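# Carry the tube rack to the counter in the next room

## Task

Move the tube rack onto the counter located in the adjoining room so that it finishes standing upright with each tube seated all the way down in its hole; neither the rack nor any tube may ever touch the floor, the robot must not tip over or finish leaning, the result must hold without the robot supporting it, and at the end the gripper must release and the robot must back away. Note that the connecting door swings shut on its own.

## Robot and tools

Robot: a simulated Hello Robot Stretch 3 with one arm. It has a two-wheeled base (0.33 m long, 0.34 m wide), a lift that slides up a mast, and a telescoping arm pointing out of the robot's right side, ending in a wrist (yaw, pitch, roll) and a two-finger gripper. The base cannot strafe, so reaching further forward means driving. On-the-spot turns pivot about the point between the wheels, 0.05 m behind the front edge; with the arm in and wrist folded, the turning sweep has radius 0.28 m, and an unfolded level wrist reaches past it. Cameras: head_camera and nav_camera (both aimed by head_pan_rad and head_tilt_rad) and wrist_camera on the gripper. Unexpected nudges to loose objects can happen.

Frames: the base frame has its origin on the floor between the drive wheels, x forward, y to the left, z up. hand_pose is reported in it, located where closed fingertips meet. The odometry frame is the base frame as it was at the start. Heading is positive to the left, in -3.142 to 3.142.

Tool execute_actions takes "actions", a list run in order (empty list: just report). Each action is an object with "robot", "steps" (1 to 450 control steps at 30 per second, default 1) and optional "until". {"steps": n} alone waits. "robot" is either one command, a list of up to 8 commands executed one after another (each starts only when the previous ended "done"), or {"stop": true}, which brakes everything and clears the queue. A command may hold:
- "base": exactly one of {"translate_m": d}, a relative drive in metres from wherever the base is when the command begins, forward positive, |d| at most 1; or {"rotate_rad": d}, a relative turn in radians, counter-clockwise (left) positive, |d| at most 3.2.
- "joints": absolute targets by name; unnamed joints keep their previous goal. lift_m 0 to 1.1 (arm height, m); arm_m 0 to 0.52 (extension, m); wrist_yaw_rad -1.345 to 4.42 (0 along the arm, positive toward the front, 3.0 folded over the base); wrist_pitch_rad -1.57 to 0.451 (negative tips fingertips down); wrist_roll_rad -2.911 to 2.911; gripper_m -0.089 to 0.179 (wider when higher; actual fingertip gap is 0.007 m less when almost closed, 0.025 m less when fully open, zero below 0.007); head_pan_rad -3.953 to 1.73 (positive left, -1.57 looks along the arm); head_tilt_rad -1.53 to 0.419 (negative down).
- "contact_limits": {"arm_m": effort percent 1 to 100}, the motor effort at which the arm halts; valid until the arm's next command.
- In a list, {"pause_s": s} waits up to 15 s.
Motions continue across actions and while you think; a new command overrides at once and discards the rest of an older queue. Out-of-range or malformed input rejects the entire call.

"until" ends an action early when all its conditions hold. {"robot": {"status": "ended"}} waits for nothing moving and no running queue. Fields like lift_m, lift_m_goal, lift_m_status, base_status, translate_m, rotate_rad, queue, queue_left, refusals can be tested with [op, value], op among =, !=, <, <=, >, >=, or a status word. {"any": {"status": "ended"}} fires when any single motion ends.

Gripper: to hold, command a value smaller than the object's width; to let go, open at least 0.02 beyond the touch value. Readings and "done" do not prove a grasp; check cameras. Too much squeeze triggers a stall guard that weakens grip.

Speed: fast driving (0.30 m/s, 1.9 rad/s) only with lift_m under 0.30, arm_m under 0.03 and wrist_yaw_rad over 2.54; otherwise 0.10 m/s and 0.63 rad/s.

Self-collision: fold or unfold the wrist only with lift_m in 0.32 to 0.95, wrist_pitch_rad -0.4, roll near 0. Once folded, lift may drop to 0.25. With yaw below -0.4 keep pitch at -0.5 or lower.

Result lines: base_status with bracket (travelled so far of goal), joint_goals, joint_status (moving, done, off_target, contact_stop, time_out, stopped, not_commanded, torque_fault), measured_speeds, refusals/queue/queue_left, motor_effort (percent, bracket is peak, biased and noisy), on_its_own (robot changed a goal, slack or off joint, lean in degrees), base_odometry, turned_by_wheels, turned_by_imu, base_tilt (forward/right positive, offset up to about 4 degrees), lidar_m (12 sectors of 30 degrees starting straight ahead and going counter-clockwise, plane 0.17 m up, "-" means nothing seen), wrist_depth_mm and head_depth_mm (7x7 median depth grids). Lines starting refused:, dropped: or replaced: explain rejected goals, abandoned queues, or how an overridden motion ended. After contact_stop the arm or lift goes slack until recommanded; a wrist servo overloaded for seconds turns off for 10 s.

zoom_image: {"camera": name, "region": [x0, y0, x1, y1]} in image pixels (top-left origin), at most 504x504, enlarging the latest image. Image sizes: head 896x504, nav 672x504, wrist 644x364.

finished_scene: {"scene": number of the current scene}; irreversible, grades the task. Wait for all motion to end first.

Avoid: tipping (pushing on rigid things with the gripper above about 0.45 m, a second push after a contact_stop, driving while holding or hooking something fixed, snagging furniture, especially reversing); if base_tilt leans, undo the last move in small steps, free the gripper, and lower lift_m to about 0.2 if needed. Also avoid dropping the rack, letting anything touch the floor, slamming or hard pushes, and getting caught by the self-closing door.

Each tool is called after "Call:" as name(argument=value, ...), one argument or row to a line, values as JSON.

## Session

Call:
execute_actions(
  actions=[
    {"robot":{"joints":{"head_pan_rad":-1.2,"head_tilt_rad":-0.5}},"steps":100,"until":{"robot":{"status":"ended"}}},
  ],
)

Scene clock: 1.17 s.
robot.base_odometry: x=+0.000 y=+0.000 heading=+0.000 (m, m, rad; robot's odometry frame)
robot.turned_by_wheels: +0.000 (rad since the last result)
robot.turned_by_imu: +0.000 (rad since the last result)
robot.base_tilt: forward=+0.1 right=-1.7 (deg)
robot.lidar_m: 1.47 1.08 0.84 0.80 0.81 1.06 1.06 1.08 1.40 2.98 2.26 1.27
robot.head_depth_mm: 2351 2553 2803 2603 1921 1505 1254 / 2424 2621 2878 2612 1904 1514 1255 / 2477 2703 2945 2582 1907 1506 1249 / 2547 2770 3069 2545 1907 1503 1237 / 2628 2852 3145 2531 1882 1507 1236 / 2554 2715 2940 2542 1864 1480 1228 / 2131 2253 2399 2409 1868 1475 1220
robot.base_status: not_commanded
robot.joint_positions: lift_m=+0.377 arm_m=-0.001 wrist_yaw_rad=+3.029 wrist_pitch_rad=-0.412 wrist_roll_rad=-0.005 gripper_m=+0.037 head_pan_rad=-1.193 head_tilt_rad=-0.494
robot.joint_goals: lift_m=+0.377 arm_m=-0.001 wrist_yaw_rad=+3.029 wrist_pitch_rad=-0.412 wrist_roll_rad=-0.005 gripper_m=+0.037 head_pan_rad=-1.200 head_tilt_rad=-0.500
robot.joint_status: lift_m=not_commanded arm_m=not_commanded wrist_yaw_rad=not_commanded wrist_pitch_rad=not_commanded wrist_roll_rad=not_commanded gripper_m=not_commanded head_pan_rad=done head_tilt_rad=done
robot.measured_speeds: translate_m=+0.000 rotate_rad=+0.000 lift_m=+0.000 arm_m=+0.000 wrist_yaw_rad=+0.000 wrist_pitch_rad=+0.000 wrist_roll_rad=+0.000 head_pan_rad=+0.000 head_tilt_rad=+0.000
robot: refusals=0 queue=done queue_left=0
robot.motor_effort: left_wheel=+0(0) right_wheel=+0(0) lift_m=+30(31) arm_m=+0(0) wrist_yaw_rad=+0(0) wrist_pitch_rad=+7(7) wrist_roll_rad=+0(0) gripper_m=+0(0) head_pan_rad=-4(51) head_tilt_rad=-2(25) (%)
robot.hand_pose: x=+0.0040 y=+0.0793 z=+0.3907 quat_wxyz=(+0.184, +0.697, +0.106, +0.685) (m; robot's base frame)
robot.wrist_depth_mm: 676 - 734 768 799 835 882 / 715 746 791 823 864 916 976 / 778 812 867 910 955 - - / 842 878 919 934 936 929 886 / 808 784 - 776 772 728 724 / 666 645 - 620 - 604 601 / 553 547 - 548 514 521 518
pictures: head_camera (sideways: a quarter turn clockwise sets it upright), nav_camera (sideways: a quarter turn counterclockwise sets it upright), wrist_camera
Images, in order (width x height): head_camera 896x504, nav_camera 672x504, wrist_camera 644x364.

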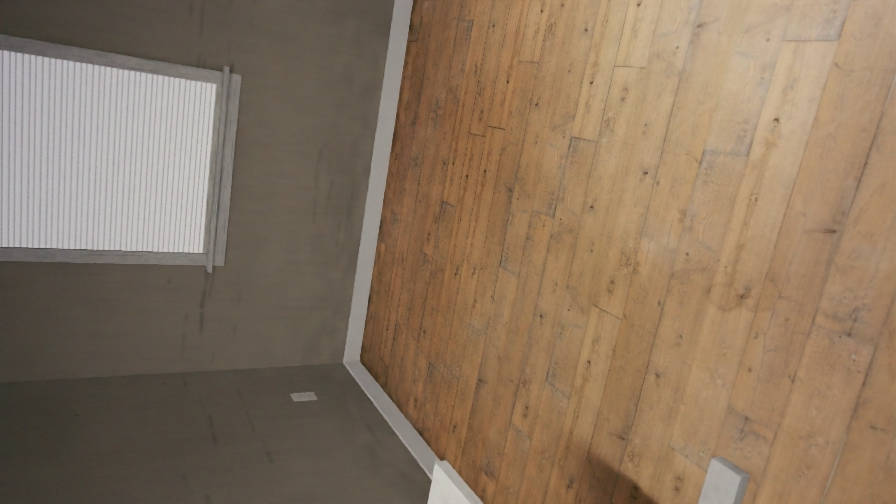

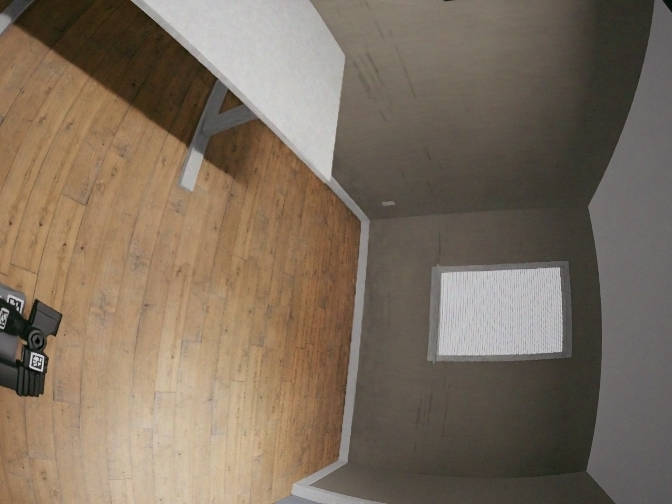

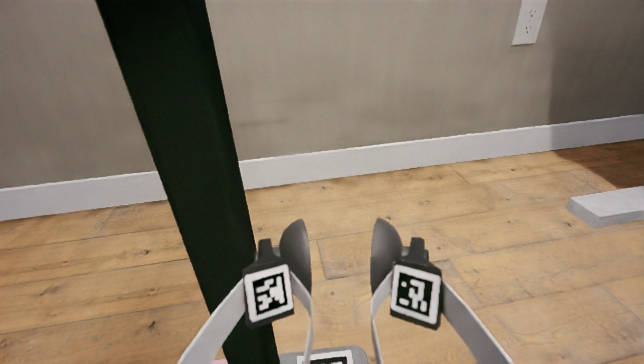

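Table ahead, door behind-right.

Call:
execute_actions(
  actions=[
    {"robot":{"joints":{"head_pan_rad":0.1,"head_tilt_rad":-0.6}},"steps":100,"until":{"robot":{"status":"ended"}}},
  ],
)

Call:
execute_actions(
  actions=[
    {"robot":{"joints":{"head_pan_rad":-2.5,"head_tilt_rad":-0.5}},"steps":100,"until":{"robot":{"status":"ended"}}},
  ],
)

Scene clock: 6.83 s.
robot.base_odometry: x=+0.000 y=+0.000 heading=+0.000 (m, m, rad; robot's odometry frame)
robot.turned_by_wheels: +0.000 (rad since the last result)
robot.turned_by_imu: -0.001 (rad since the last result)
robot.base_tilt: forward=+0.1 right=-1.8 (deg)
robot.lidar_m: 1.47 1.08 0.85 0.79 0.81 1.05 1.06 1.08 1.40 2.97 2.26 1.27
robot.head_depth_mm: 1198 1328 1420 1001 1629 1416 1192 / 1196 1332 1405 993 1609 1410 1187 / 1195 1332 1387 985 1609 1408 1188 / 1203 1330 1367 979 1612 1395 1175 / 1194 1336 1356 972 1595 1396 1179 / 1196 1333 1342 965 1583 1378 1174 / 1200 1322 1326 960 1436 1349 1166
robot.base_status: not_commanded
robot.joint_positions: lift_m=+0.377 arm_m=-0.001 wrist_yaw_rad=+3.029 wrist_pitch_rad=-0.412 wrist_roll_rad=-0.005 gripper_m=+0.037 head_pan_rad=+0.093 head_tilt_rad=-0.592
robot.joint_goals: lift_m=+0.377 arm_m=-0.001 wrist_yaw_rad=+3.029 wrist_pitch_rad=-0.412 wrist_roll_rad=-0.005 gripper_m=+0.037 head_pan_rad=+0.100 head_tilt_rad=-0.600
robot.joint_status: lift_m=not_commanded arm_m=not_commanded wrist_yaw_rad=not_commanded wrist_pitch_rad=not_commanded wrist_roll_rad=not_commanded gripper_m=not_commanded head_pan_rad=done head_tilt_rad=done
robot.measured_speeds: translate_m=+0.000 rotate_rad=+0.000 lift_m=+0.000 arm_m=+0.000 wrist_yaw_rad=+0.000 wrist_pitch_rad=+0.000 wrist_roll_rad=+0.000 head_pan_rad=+0.000 head_tilt_rad=+0.000
robot: refusals=0 queue=done queue_left=0
robot.motor_effort: left_wheel=+0(0) right_wheel=+0(0) lift_m=+31(31) arm_m=-1(0) wrist_yaw_rad=+0(0) wrist_pitch_rad=+7(7) wrist_roll_rad=+0(0) gripper_m=+0(0) head_pan_rad=+5(51) head_tilt_rad=-3(14) (%)
robot.hand_pose: x=+0.0040 y=+0.0793 z=+0.3907 quat_wxyz=(+0.184, +0.697, +0.106, +0.685) (m; robot's base frame)
robot.wrist_depth_mm: 667 - 729 768 802 832 888 / 721 747 794 818 868 925 985 / 776 806 848 894 950 - - / 836 877 916 931 939 919 889 / 811 776 - 775 766 727 727 / 661 649 - 625 - 605 594 / 560 548 - 549 513 520 515
pictures: head_camera (sideways: a quarter turn clockwise sets it upright), nav_camera (sideways: a quarter turn counterclockwise sets it upright), wrist_camera
Images, in order (width x height): head_camera 896x504, nav_camera 672x504, wrist_camera 644x364.

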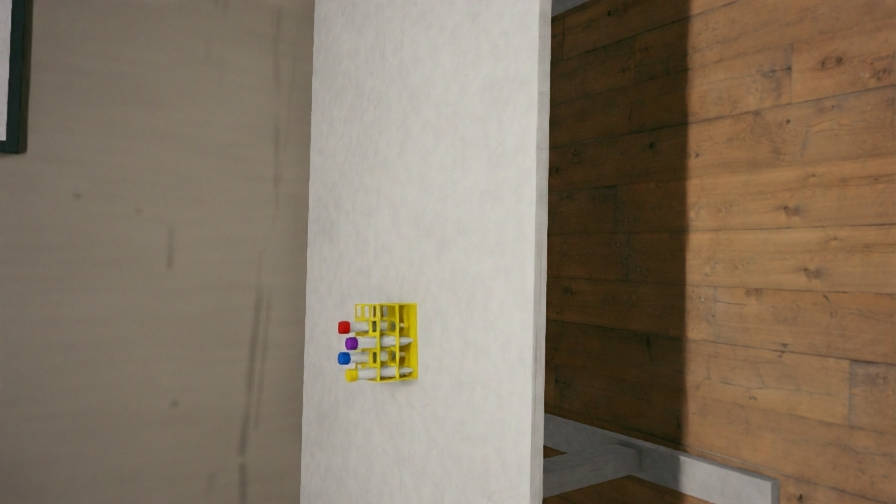

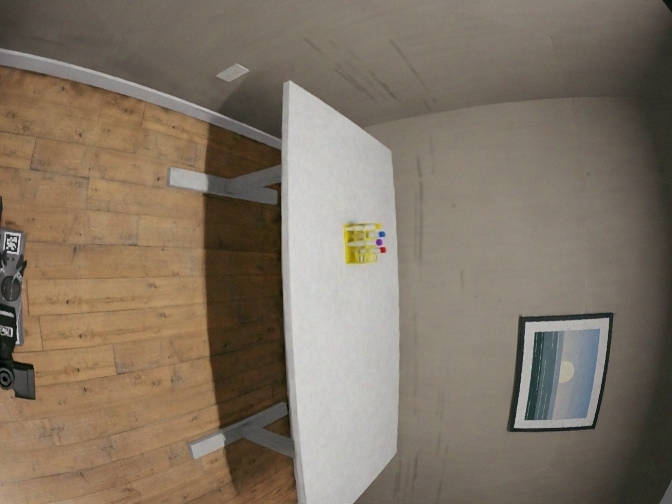

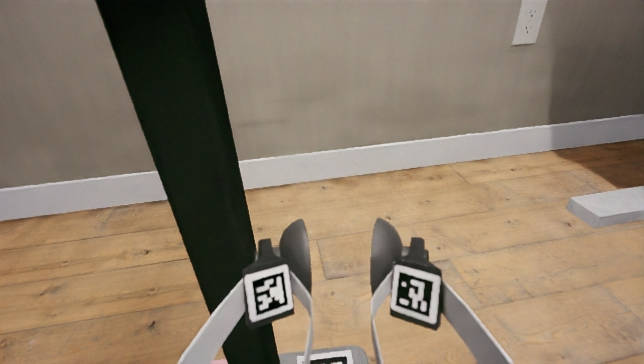

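Scene clock: 8.60 s.
robot.base_odometry: x=+0.000 y=+0.000 heading=+0.000 (m, m, rad; robot's odometry frame)
robot.turned_by_wheels: +0.000 (rad since the last result)
robot.turned_by_imu: +0.000 (rad since the last result)
robot.base_tilt: forward=+0.2 right=-1.7 (deg)
robot.lidar_m: 1.47 1.09 0.84 0.80 0.81 1.06 1.06 1.08 1.40 2.98 2.26 1.27
robot.head_depth_mm: 858 928 1001 1100 1204 1347 1250 / 904 980 1071 1175 1306 1423 1231 / 956 1036 1147 1264 1423 1486 1235 / 1017 1109 1231 1364 1543 1484 1233 / 1087 1194 1319 1489 1668 1480 1224 / 1156 1288 1438 1635 1780 1463 1222 / 1244 1396 1678 1964 1828 1470 1219
robot.base_status: not_commanded
robot.joint_positions: lift_m=+0.377 arm_m=-0.001 wrist_yaw_rad=+3.029 wrist_pitch_rad=-0.412 wrist_roll_rad=-0.005 gripper_m=+0.037 head_pan_rad=-2.493 head_tilt_rad=-0.508
robot.joint_goals: lift_m=+0.377 arm_m=-0.001 wrist_yaw_rad=+3.029 wrist_pitch_rad=-0.412 wrist_roll_rad=-0.005 gripper_m=+0.037 head_pan_rad=-2.500 head_tilt_rad=-0.500
robot.joint_status: lift_m=not_commanded arm_m=not_commanded wrist_yaw_rad=not_commanded wrist_pitch_rad=not_commanded wrist_roll_rad=not_commanded gripper_m=not_commanded head_pan_rad=done head_tilt_rad=done
robot.measured_speeds: translate_m=+0.000 rotate_rad=+0.000 lift_m=+0.000 arm_m=+0.000 wrist_yaw_rad=+0.000 wrist_pitch_rad=+0.000 wrist_roll_rad=+0.000 head_pan_rad=+0.000 head_tilt_rad=+0.000
robot: refusals=0 queue=done queue_left=0
robot.motor_effort: left_wheel=+0(0) right_wheel=-1(0) lift_m=+31(31) arm_m=+0(1) wrist_yaw_rad=+0(0) wrist_pitch_rad=+7(7) wrist_roll_rad=+0(0) gripper_m=+0(0) head_pan_rad=-4(53) head_tilt_rad=+3(13) (%)
robot.hand_pose: x=+0.0040 y=+0.0793 z=+0.3907 quat_wxyz=(+0.184, +0.697, +0.106, +0.685) (m; robot's base frame)
robot.wrist_depth_mm: 677 - 728 770 799 830 885 / 721 742 794 823 869 908 973 / 790 804 867 888 948 - - / 836 864 897 932 936 903 884 / 811 785 - 778 761 723 714 / 653 642 - 620 - 603 599 / 559 546 - 549 511 524 513
pictures: head_camera (sideways: a quarter turn clockwise sets it upright), nav_camera (sideways: a quarter turn counterclockwise sets it upright), wrist_camera
Images, in order (width x height): head_camera 896x504, nav_camera 672x504, wrist_camera 644x364.

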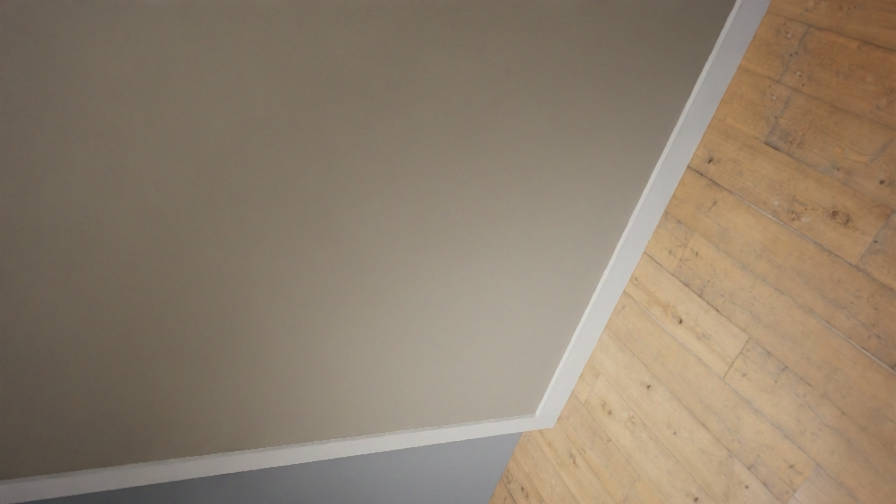

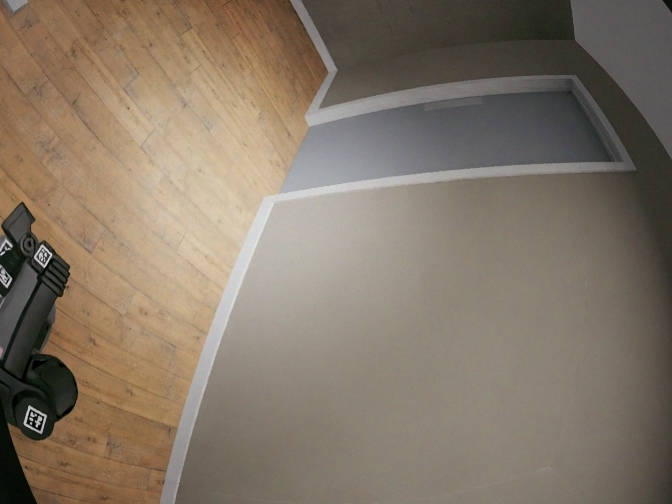

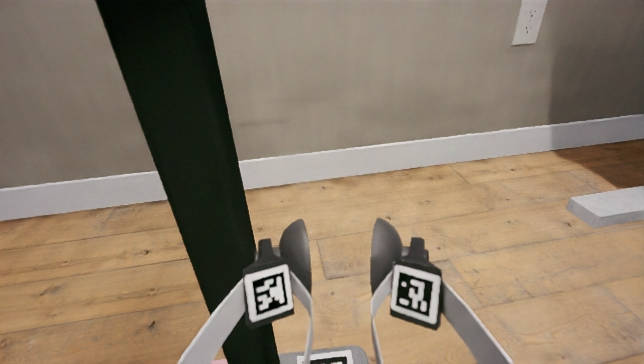

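Call:
execute_actions(
  actions=[
    {"robot":[{"base":{"translate_m":0.42}},{"base":{"rotate_rad":1.57},"joints":{"lift_m":0.9,"head_pan_rad":-1.2,"head_tilt_rad":-0.8}},{"base":{"translate_m":-0.3},"joints":{"wrist_yaw_rad":1.57,"wrist_pitch_rad":-0.47,"gripper_m":0.15}},{"joints":{"arm_m":0.44}}],"steps":450,"until":{"robot":{"status":"ended"}}},
    {"steps":300,"until":{"robot":{"status":"ended"}}},
  ],
)

Scene clock: 48.90 s.
robot.base_odometry: x=+0.420 y=-0.300 heading=+1.570 (m, m, rad; robot's odometry frame)
robot.turned_by_wheels: +1.570 (rad since the last result)
robot.turned_by_imu: +1.580 (rad since the last result)
robot.base_tilt: forward=+0.1 right=-1.8 (deg)
robot.lidar_m: 1.12 1.15 1.49 1.45 1.48 2.02 2.64 1.65 0.75 1.07 1.10 0.97
robot.head_depth_mm: 856 958 925 781 650 562 1118 / 884 984 916 776 650 571 1118 / 906 1043 924 769 648 590 1110 / 934 1077 977 767 642 1192 1105 / 958 1092 943 764 641 1206 1096 / 991 1124 935 758 637 1224 1098 / 1025 1141 928 753 636 1236 1094
robot.base_status: done (translate_m -0.3000 of -0.3000)
robot.joint_positions: lift_m=+0.900 arm_m=+0.440 wrist_yaw_rad=+1.571 wrist_pitch_rad=-0.481 wrist_roll_rad=-0.005 gripper_m=+0.150 head_pan_rad=-1.207 head_tilt_rad=-0.790
robot.joint_goals: lift_m=+0.900 arm_m=+0.440 wrist_yaw_rad=+1.570 wrist_pitch_rad=-0.470 wrist_roll_rad=-0.005 gripper_m=+0.150 head_pan_rad=-1.200 head_tilt_rad=-0.800
robot.joint_status: lift_m=done arm_m=done wrist_yaw_rad=done wrist_pitch_rad=done wrist_roll_rad=not_commanded gripper_m=done head_pan_rad=done head_tilt_rad=done
robot.measured_speeds: translate_m=+0.000 rotate_rad=+0.000 lift_m=+0.000 arm_m=+0.000 wrist_yaw_rad=+0.000 wrist_pitch_rad=+0.000 wrist_roll_rad=+0.000 head_pan_rad=+0.000 head_tilt_rad=+0.000
robot: refusals=0 queue=done queue_left=0
robot.motor_effort: left_wheel=-2(9) right_wheel=+1(2) lift_m=+37(37) arm_m=+4(3) wrist_yaw_rad=-1(3) wrist_pitch_rad=+6(6) wrist_roll_rad=+0(0) gripper_m=+0(82) head_pan_rad=+4(51) head_tilt_rad=-4(22) (%)
robot.hand_pose: x=+0.1946 y=-0.5848 z=+0.8985 quat_wxyz=(+0.606, +0.604, -0.365, +0.368) (m; robot's base frame)
robot.wrist_depth_mm: 950 958 971 999 - 756 517 / - - - - 892 769 526 / - - 672 588 649 632 529 / - 560 522 458 501 492 484 / - 448 430 418 409 408 397 / 394 372 358 353 348 342 341 / 326 304 311 306 301 297 292
pictures: head_camera (sideways: a quarter turn clockwise sets it upright), nav_camera (sideways: a quarter turn counterclockwise sets it upright), wrist_camera
Images, in order (width x height): head_camera 896x504, nav_camera 672x504, wrist_camera 644x364.

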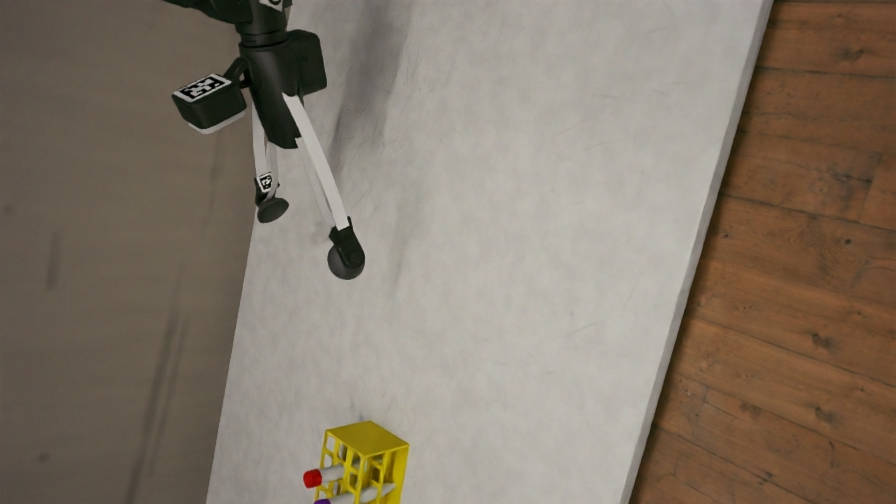

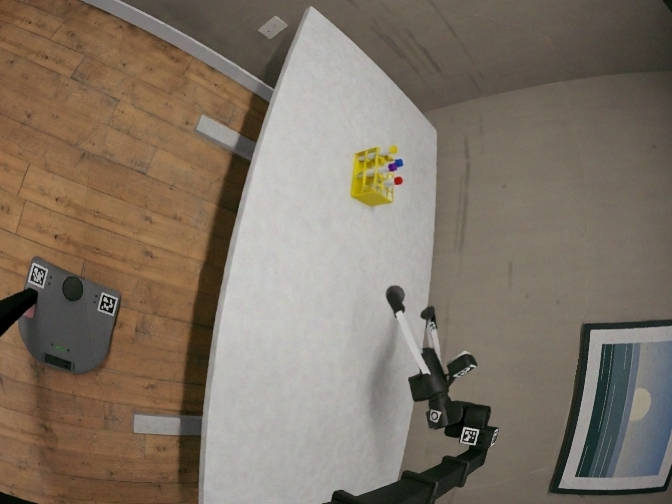

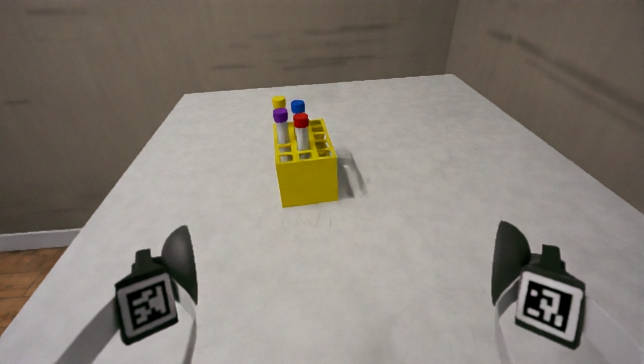

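Call:
execute_actions(
  actions=[
    {"robot":[{"joints":{"arm_m":0.39,"lift_m":0.79}},{"base":{"translate_m":0.2}}],"steps":450,"until":{"robot":{"status":"ended"}}},
  ],
)

Call:
zoom_image(
  camera="wrist_camera",
  region=[230,0,470,200],
)

Scene clock: 62.83 s.
robot.base_odometry: x=+0.420 y=-0.100 heading=+1.570 (m, m, rad; robot's odometry frame)
robot.turned_by_wheels: +0.000 (rad since the last result)
robot.turned_by_imu: -0.003 (rad since the last result)
robot.base_tilt: forward=+0.3 right=-1.7 (deg)
robot.lidar_m: 0.93 0.95 1.23 1.46 1.50 2.05 2.84 1.64 0.87 1.06 1.08 0.81
robot.head_depth_mm: 849 964 1037 758 652 559 1093 / 872 997 1005 752 650 559 1109 / 893 1027 970 750 647 568 1108 / 922 1059 952 785 643 586 1103 / 951 1085 945 743 640 1179 1104 / 981 1116 938 739 638 1196 1095 / 1012 1125 932 755 634 1216 1093
robot.base_status: done (translate_m +0.2000 of +0.2000)
robot.joint_positions: lift_m=+0.790 arm_m=+0.390 wrist_yaw_rad=+1.571 wrist_pitch_rad=-0.482 wrist_roll_rad=-0.005 gripper_m=+0.150 head_pan_rad=-1.207 head_tilt_rad=-0.790
robot.joint_goals: lift_m=+0.790 arm_m=+0.390 wrist_yaw_rad=+1.570 wrist_pitch_rad=-0.470 wrist_roll_rad=-0.005 gripper_m=+0.150 head_pan_rad=-1.200 head_tilt_rad=-0.800
robot.joint_status: lift_m=done arm_m=done wrist_yaw_rad=done wrist_pitch_rad=done wrist_roll_rad=not_commanded gripper_m=done head_pan_rad=done head_tilt_rad=done
robot.measured_speeds: translate_m=+0.000 rotate_rad=+0.000 lift_m=+0.000 arm_m=+0.000 wrist_yaw_rad=+0.000 wrist_pitch_rad=+0.000 wrist_roll_rad=+0.000 head_pan_rad=+0.000 head_tilt_rad=+0.000
robot: refusals=0 queue=done queue_left=0
robot.motor_effort: left_wheel=-2(4) right_wheel=+1(5) lift_m=+24(37) arm_m=-5(4) wrist_yaw_rad=+0(0) wrist_pitch_rad=+6(6) wrist_roll_rad=+0(0) gripper_m=+0(0) head_pan_rad=+2(3) head_tilt_rad=-3(5) (%)
robot.hand_pose: x=+0.1945 y=-0.5355 z=+0.7889 quat_wxyz=(+0.606, +0.604, -0.364, +0.368) (m; robot's base frame)
robot.wrist_depth_mm: 764 778 793 796 827 791 561 / 834 823 620 254 573 548 522 / 926 444 433 235 401 394 387 / 365 341 332 207 289 310 301 / 283 282 272 225 243 259 251 / 235 237 228 224 220 218 215 / 205 193 197 194 191 188 185
pictures: head_camera (sideways: a quarter turn clockwise sets it upright), nav_camera (sideways: a quarter turn counterclockwise sets it upright), wrist_camera
Images, in order (width x height): head_camera 896x504, nav_camera 672x504, wrist_camera 644x364.

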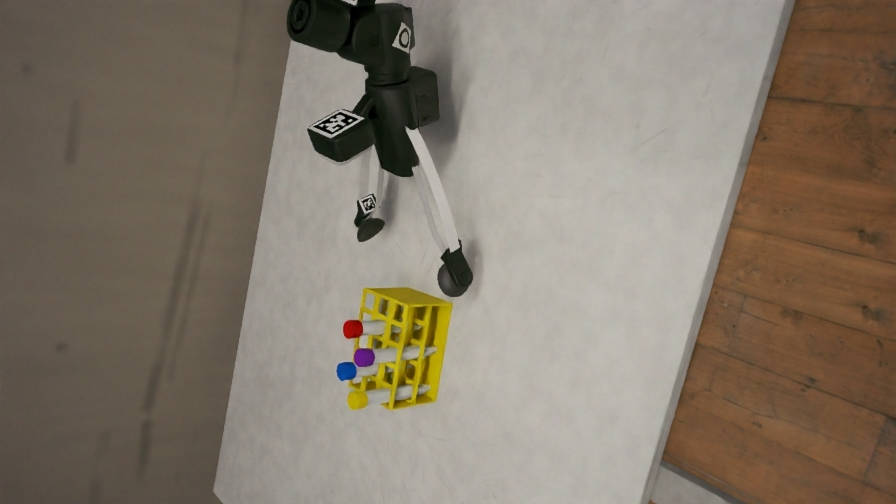

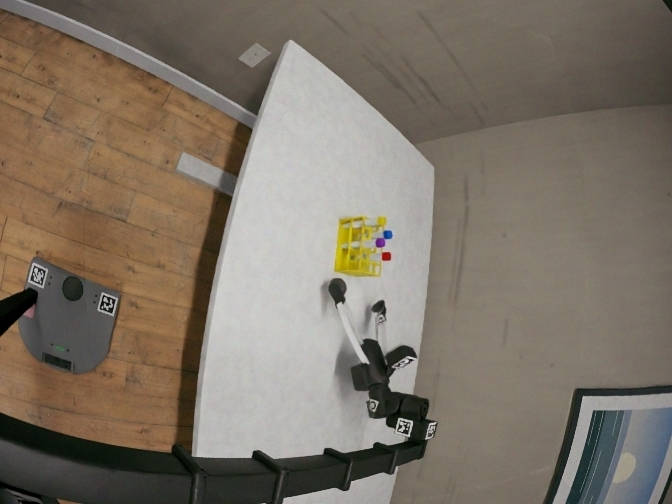

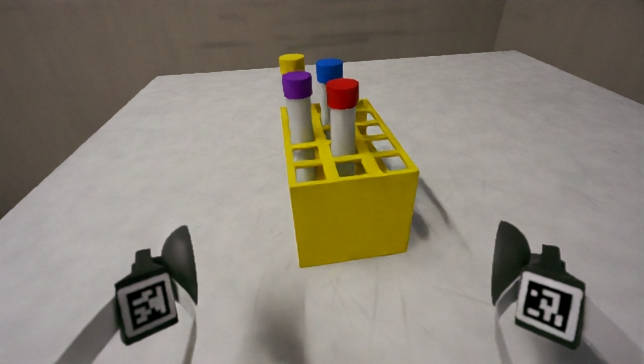

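Region (230, 0, 470, 200) of wrist_camera's 644x364 image, scaled by 2.100.

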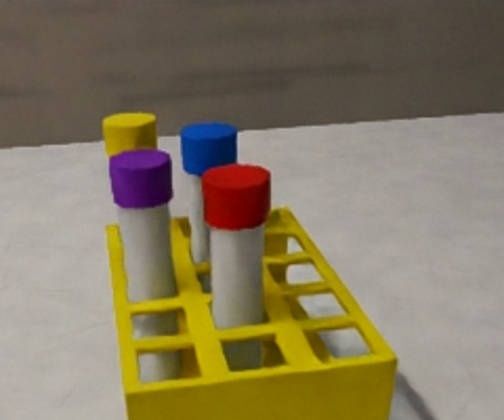

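Call:
execute_actions(
  actions=[
    {"robot":[{"joints":{"arm_m":0.397,"lift_m":0.782}},{"base":{"translate_m":0.15}},{"joints":{"gripper_m":0.025}},{"pause_s":1.5},{"joints":{"lift_m":0.9}}],"steps":450,"until":{"robot":{"status":"ended"}}},
  ],
)

Scene clock: 76.07 s.
robot.base_odometry: x=+0.420 y=+0.050 heading=+1.570 (m, m, rad; robot's odometry frame)
robot.turned_by_wheels: +0.000 (rad since the last result)
robot.turned_by_imu: -0.004 (rad since the last result)
robot.base_tilt: forward=+0.2 right=-1.7 (deg)
robot.lidar_m: 0.78 0.79 1.03 1.48 1.50 1.94 2.99 0.98 1.11 1.04 0.71 0.83
robot.head_depth_mm: 838 946 904 780 654 562 1073 / 863 962 902 776 647 559 1099 / 886 1016 867 752 649 557 1109 / 911 1047 644 749 641 576 1101 / 934 1086 941 765 640 587 1101 / 966 1097 937 759 636 1178 1094 / 998 1161 931 754 635 1190 1093
robot.base_status: done (translate_m +0.1500 of +0.1500)
robot.joint_positions: lift_m=+0.900 arm_m=+0.397 wrist_yaw_rad=+1.572 wrist_pitch_rad=-0.489 wrist_roll_rad=-0.012 gripper_m=+0.040 head_pan_rad=-1.207 head_tilt_rad=-0.790
robot.joint_goals: lift_m=+0.900 arm_m=+0.397 wrist_yaw_rad=+1.570 wrist_pitch_rad=-0.470 wrist_roll_rad=-0.012 gripper_m=+0.041 head_pan_rad=-1.200 head_tilt_rad=-0.800
robot.joint_status: lift_m=done arm_m=done wrist_yaw_rad=done wrist_pitch_rad=done wrist_roll_rad=not_commanded gripper_m=done head_pan_rad=done head_tilt_rad=done
robot.measured_speeds: translate_m=+0.000 rotate_rad=+0.000 lift_m=+0.000 arm_m=+0.000 wrist_yaw_rad=+0.000 wrist_pitch_rad=+0.000 wrist_roll_rad=+0.000 head_pan_rad=+0.000 head_tilt_rad=+0.000
robot: refusals=0 queue=done queue_left=0
robot.on_its_own: gripper_m is held at +0.041, not at your +0.025, by its stall guard, which is still easing
robot.motor_effort: left_wheel=-2(2) right_wheel=+0(4) lift_m=+37(38) arm_m=+4(4) wrist_yaw_rad=-1(2) wrist_pitch_rad=+10(10) wrist_roll_rad=+3(4) gripper_m=-3(99) head_pan_rad=+5(4) head_tilt_rad=-4(5) (%)
robot.hand_pose: x=+0.1936 y=-0.5416 z=+0.8969 quat_wxyz=(+0.608, +0.604, -0.360, +0.368) (m; robot's base frame)
robot.wrist_depth_mm: 634 653 662 672 675 684 536 / 700 708 724 741 747 738 547 / 766 786 772 793 784 617 547 / 867 551 493 128 495 484 490 / 948 428 392 118 183 403 394 / 391 360 100 109 136 342 337 / 316 314 291 111 74 289 293
pictures: head_camera (sideways: a quarter turn clockwise sets it upright), nav_camera (sideways: a quarter turn counterclockwise sets it upright), wrist_camera
Images, in order (width x height): head_camera 896x504, nav_camera 672x504, wrist_camera 644x364.

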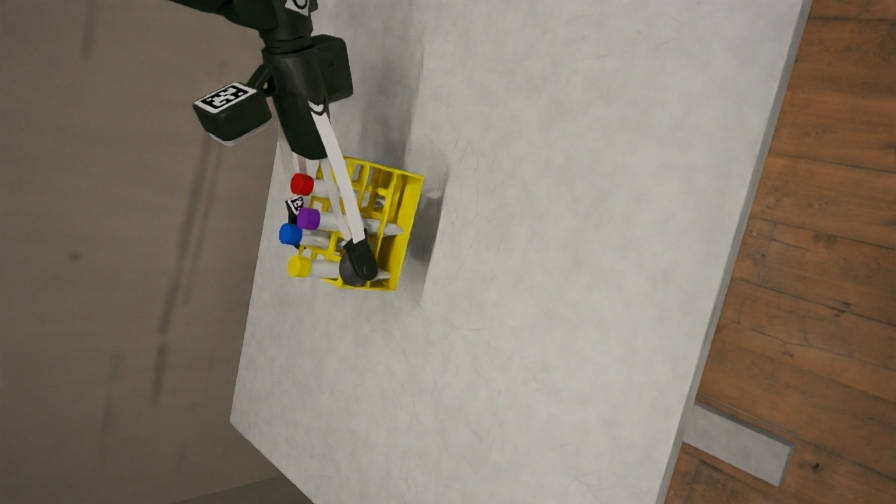

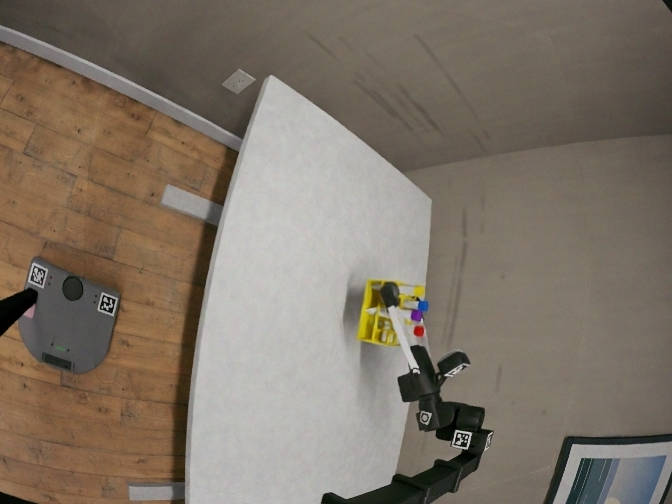

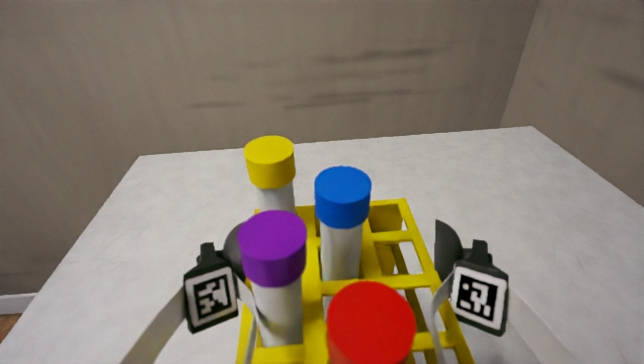

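Call:
execute_actions(
  actions=[
    {"robot":[{"joints":{"arm_m":0.0,"gripper_m":0.03}},{"base":{"translate_m":-0.8}},{"base":{"translate_m":-0.7}},{"base":{"rotate_rad":-1.57},"joints":{"head_pan_rad":-3.14,"head_tilt_rad":-0.6}},{"base":{"translate_m":-0.6}}],"steps":450,"until":{"robot":{"status":"ended"}}},
    {"steps":450,"until":{"robot":{"status":"ended"}}},
  ],
)

Scene clock: 115.03 s.
robot.base_odometry: x=-0.062 y=-1.450 heading=+0.000 (m, m, rad; robot's odometry frame)
robot.turned_by_wheels: -1.570 (rad since the last result)
robot.turned_by_imu: -1.589 (rad since the last result)
robot.base_tilt: forward=+0.3 right=-1.7 (deg)
robot.lidar_m: 1.64 1.35 2.18 2.24 1.35 0.94 0.90 0.99 1.18 1.53 1.56 1.74
robot.head_depth_mm: 735 826 938 1082 - - - / 723 815 928 1049 - - - / 777 844 947 1050 - - - / 791 879 998 1141 1299 1337 - / 783 873 992 1139 1337 1377 - / 777 868 978 1117 1319 1369 - / 769 861 968 1108 1307 1369 -
robot.base_status: moving (translate_m -0.4807 of -0.6000)
robot.joint_positions: lift_m=+0.900 arm_m=+0.000 wrist_yaw_rad=+1.572 wrist_pitch_rad=-0.489 wrist_roll_rad=-0.011 gripper_m=+0.040 head_pan_rad=-3.133 head_tilt_rad=-0.606
robot.joint_goals: lift_m=+0.900 arm_m=+0.000 wrist_yaw_rad=+1.570 wrist_pitch_rad=-0.470 wrist_roll_rad=-0.011 gripper_m=+0.039 head_pan_rad=-3.140 head_tilt_rad=-0.600
robot.joint_status: lift_m=done arm_m=done wrist_yaw_rad=done wrist_pitch_rad=done wrist_roll_rad=not_commanded gripper_m=done head_pan_rad=done head_tilt_rad=done
robot.measured_speeds: translate_m=-0.100 rotate_rad=+0.000 lift_m=+0.000 arm_m=+0.000 wrist_yaw_rad=+0.000 wrist_pitch_rad=+0.000 wrist_roll_rad=+0.000 head_pan_rad=+0.000 head_tilt_rad=+0.000
robot: refusals=0 queue=running queue_left=0
robot.on_its_own: gripper_m is held at +0.039, not at your +0.030, by its stall guard, which is not easing now
robot.motor_effort: left_wheel=+0(7) right_wheel=-2(4) lift_m=+37(37) arm_m=-5(5) wrist_yaw_rad=-1(1) wrist_pitch_rad=+10(10) wrist_roll_rad=+3(3) gripper_m=-20(70) head_pan_rad=-4(53) head_tilt_rad=+3(17) (%)
robot.hand_pose: x=+0.1935 y=-0.1453 z=+0.8968 quat_wxyz=(+0.608, +0.604, -0.360, +0.368) (m; robot's base frame)
robot.wrist_depth_mm: - - - - - - - / - - - - - - - / - - - - - - - / - - - 127 - - - / - - - 118 184 - - / - - 100 109 136 - - / - - 996 112 74 984 -
pictures: head_camera (sideways: a quarter turn clockwise sets it upright), nav_camera (sideways: a quarter turn counterclockwise sets it upright), wrist_camera
Images, in order (width x height): head_camera 896x504, nav_camera 672x504, wrist_camera 644x364.

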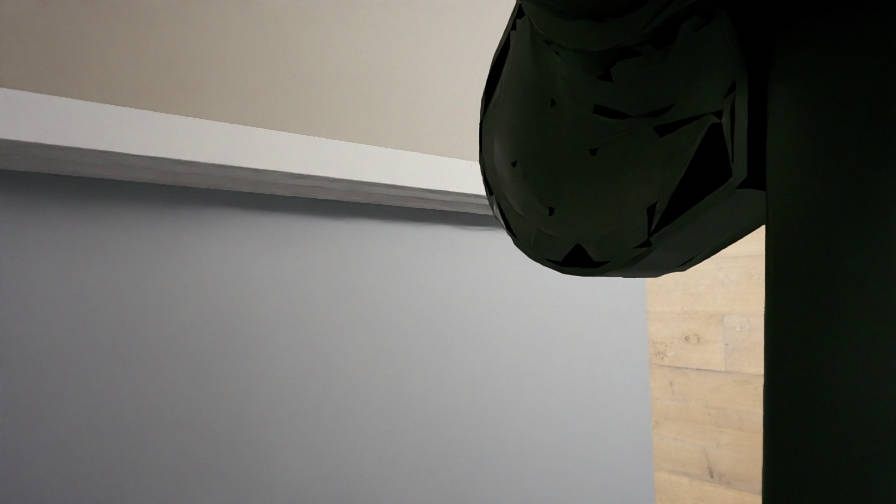

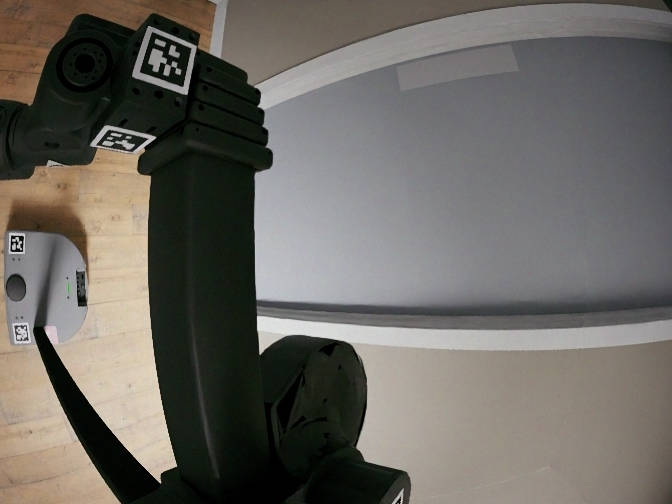

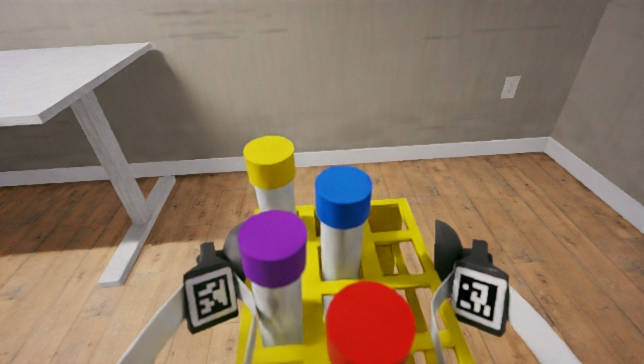

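Call:
execute_actions(
  actions=[
    {"robot":[{"base":{"rotate_rad":0.5}},{"base":{"translate_m":-0.5}},{"base":{"rotate_rad":-0.5},"joints":{"head_pan_rad":-3.3,"head_tilt_rad":-1.0}}],"steps":450,"until":{"robot":{"status":"ended"}}},
  ],
)

Scene clock: 137.63 s.
robot.base_odometry: x=-0.620 y=-1.690 heading=+0.000 (m, m, rad; robot's odometry frame)
robot.turned_by_wheels: +0.000 (rad since the last result)
robot.turned_by_imu: -0.002 (rad since the last result)
robot.base_tilt: forward=+0.1 right=-1.8 (deg)
robot.lidar_m: 2.21 1.95 2.59 1.66 0.50 0.42 0.39 0.40 0.52 0.98 1.36 1.77
robot.head_depth_mm: 374 - - - - - 1083 / 370 426 - - - 1226 1085 / 361 412 - - - 1200 1058 / 352 401 - - - 1218 - / 344 400 - 643 - - - / 335 399 493 609 - 1175 1069 / 328 389 477 592 - 1154 1064
robot.base_status: done (rotate_rad -0.4999 of -0.5000)
robot.joint_positions: lift_m=+0.900 arm_m=+0.000 wrist_yaw_rad=+1.572 wrist_pitch_rad=-0.489 wrist_roll_rad=-0.011 gripper_m=+0.040 head_pan_rad=-3.293 head_tilt_rad=-0.988
robot.joint_goals: lift_m=+0.900 arm_m=+0.000 wrist_yaw_rad=+1.570 wrist_pitch_rad=-0.470 wrist_roll_rad=-0.011 gripper_m=+0.039 head_pan_rad=-3.300 head_tilt_rad=-1.000
robot.joint_status: lift_m=done arm_m=done wrist_yaw_rad=done wrist_pitch_rad=done wrist_roll_rad=not_commanded gripper_m=done head_pan_rad=done head_tilt_rad=done
robot.measured_speeds: translate_m=+0.000 rotate_rad=+0.000 lift_m=+0.000 arm_m=+0.000 wrist_yaw_rad=+0.000 wrist_pitch_rad=+0.000 wrist_roll_rad=+0.000 head_pan_rad=+0.000 head_tilt_rad=+0.000
robot: refusals=0 queue=done queue_left=0
robot.on_its_own: gripper_m is held at +0.039, not at your +0.030, by its stall guard, which is not easing now
robot.motor_effort: left_wheel=+3(8) right_wheel=-2(5) lift_m=+37(37) arm_m=-5(4) wrist_yaw_rad=-1(1) wrist_pitch_rad=+10(10) wrist_roll_rad=+3(3) gripper_m=-20(20) head_pan_rad=-5(21) head_tilt_rad=-6(27) (%)
robot.hand_pose: x=+0.1935 y=-0.1453 z=+0.8968 quat_wxyz=(+0.608, +0.604, -0.360, +0.368) (m; robot's base frame)
robot.wrist_depth_mm: - - - - - - - / - - - - - - - / - - - - - - - / - - - 127 - - - / - - - 118 183 - - / - - 100 109 136 - - / - - 990 111 74 981 -
pictures: head_camera (sideways: a quarter turn clockwise sets it upright), nav_camera (sideways: a quarter turn counterclockwise sets it upright), wrist_camera
Images, in order (width x height): head_camera 896x504, nav_camera 672x504, wrist_camera 644x364.

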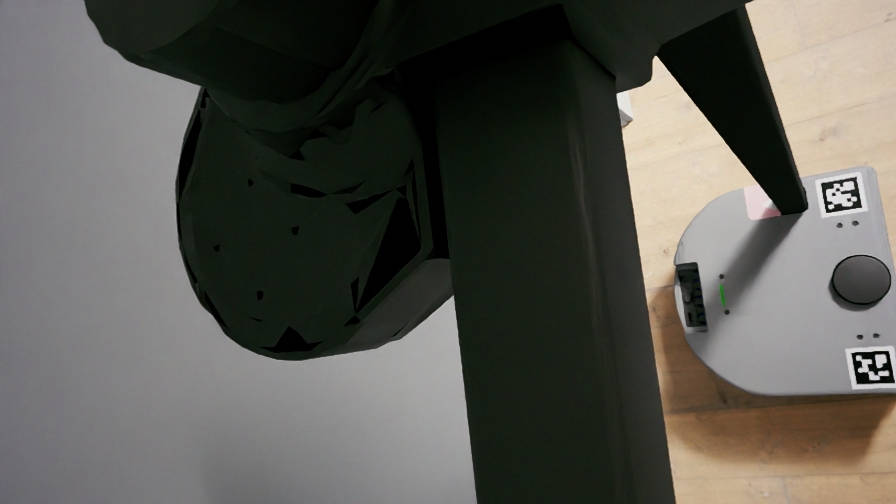

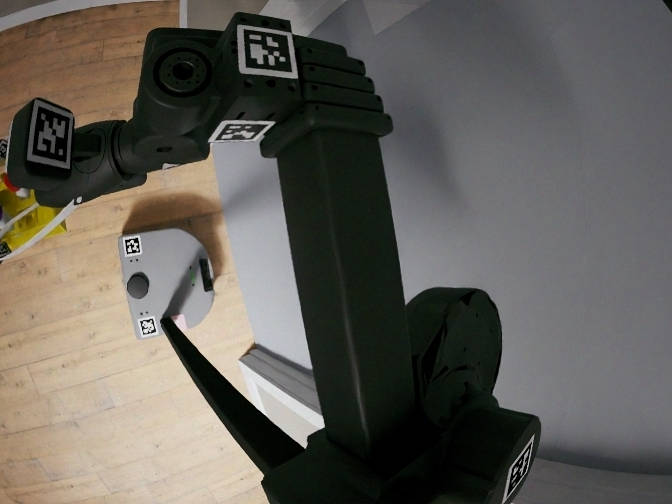

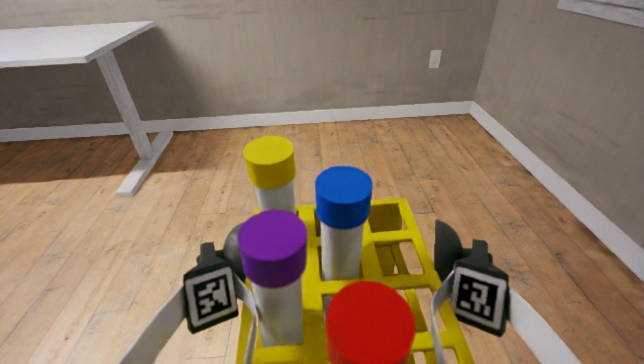

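Call:
execute_actions(
  actions=[
    {"robot":[{"base":{"translate_m":-0.55},"joints":{"head_pan_rad":-2.4,"head_tilt_rad":-1.1}}],"steps":450,"until":{"robot":{"status":"ended"}}},
  ],
)

Scene clock: 151.37 s.
robot.base_odometry: x=-1.170 y=-1.690 heading=+0.000 (m, m, rad; robot's odometry frame)
robot.turned_by_wheels: +0.000 (rad since the last result)
robot.turned_by_imu: +0.003 (rad since the last result)
robot.base_tilt: forward=+0.1 right=-1.7 (deg)
robot.lidar_m: 2.76 2.44 0.32 0.24 0.23 0.24 0.33 2.06 1.45 0.54 0.53 1.83
robot.head_depth_mm: 1910 1787 1582 864 - 661 595 / 1982 1777 1575 - - 939 818 / 2006 1752 1609 - 1260 - 1043 / 1962 1779 - - 1272 - 1055 / 1846 1776 - 1352 1270 1186 1070 / 1688 1779 - 1360 1259 1159 1065 / 1513 1684 - - - 1154 1070
robot.base_status: done (translate_m -0.5500 of -0.5500)
robot.joint_positions: lift_m=+0.900 arm_m=+0.000 wrist_yaw_rad=+1.571 wrist_pitch_rad=-0.491 wrist_roll_rad=-0.011 gripper_m=+0.040 head_pan_rad=-2.406 head_tilt_rad=-1.088
robot.joint_goals: lift_m=+0.900 arm_m=+0.000 wrist_yaw_rad=+1.570 wrist_pitch_rad=-0.470 wrist_roll_rad=-0.011 gripper_m=+0.039 head_pan_rad=-2.400 head_tilt_rad=-1.100
robot.joint_status: lift_m=done arm_m=done wrist_yaw_rad=done wrist_pitch_rad=done wrist_roll_rad=not_commanded gripper_m=done head_pan_rad=done head_tilt_rad=done
robot.measured_speeds: translate_m=+0.000 rotate_rad=+0.000 lift_m=+0.000 arm_m=+0.000 wrist_yaw_rad=+0.000 wrist_pitch_rad=+0.000 wrist_roll_rad=+0.000 head_pan_rad=+0.000 head_tilt_rad=+0.000
robot: refusals=0 queue=done queue_left=0
robot.on_its_own: gripper_m is held at +0.039, not at your +0.030, by its stall guard, which is not easing now
robot.motor_effort: left_wheel=-3(33) right_wheel=-4(24) lift_m=+36(37) arm_m=-4(4) wrist_yaw_rad=-1(1) wrist_pitch_rad=+11(12) wrist_roll_rad=+3(3) gripper_m=-20(20) head_pan_rad=+4(53) head_tilt_rad=-4(15) (%)
robot.hand_pose: x=+0.1932 y=-0.1453 z=+0.8964 quat_wxyz=(+0.609, +0.604, -0.360, +0.367) (m; robot's base frame)
robot.wrist_depth_mm: - - - - - - - / - - - - - - - / - - - - - - - / - - - 129 - - - / - - - 117 183 - - / - - 100 127 136 - - / - - 979 112 74 970 991
pictures: head_camera (sideways: a quarter turn clockwise sets it upright), nav_camera (sideways: a quarter turn counterclockwise sets it upright), wrist_camera
Images, in order (width x height): head_camera 896x504, nav_camera 672x504, wrist_camera 644x364.

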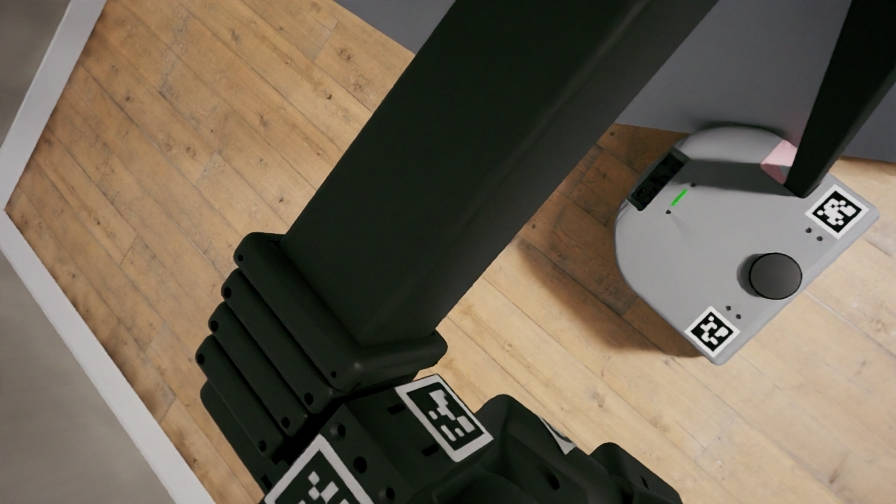

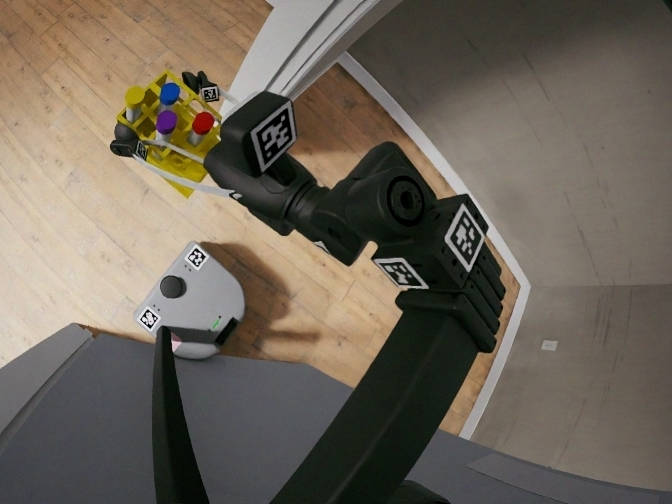

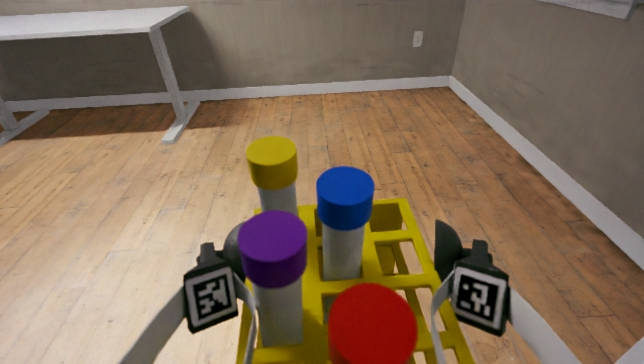

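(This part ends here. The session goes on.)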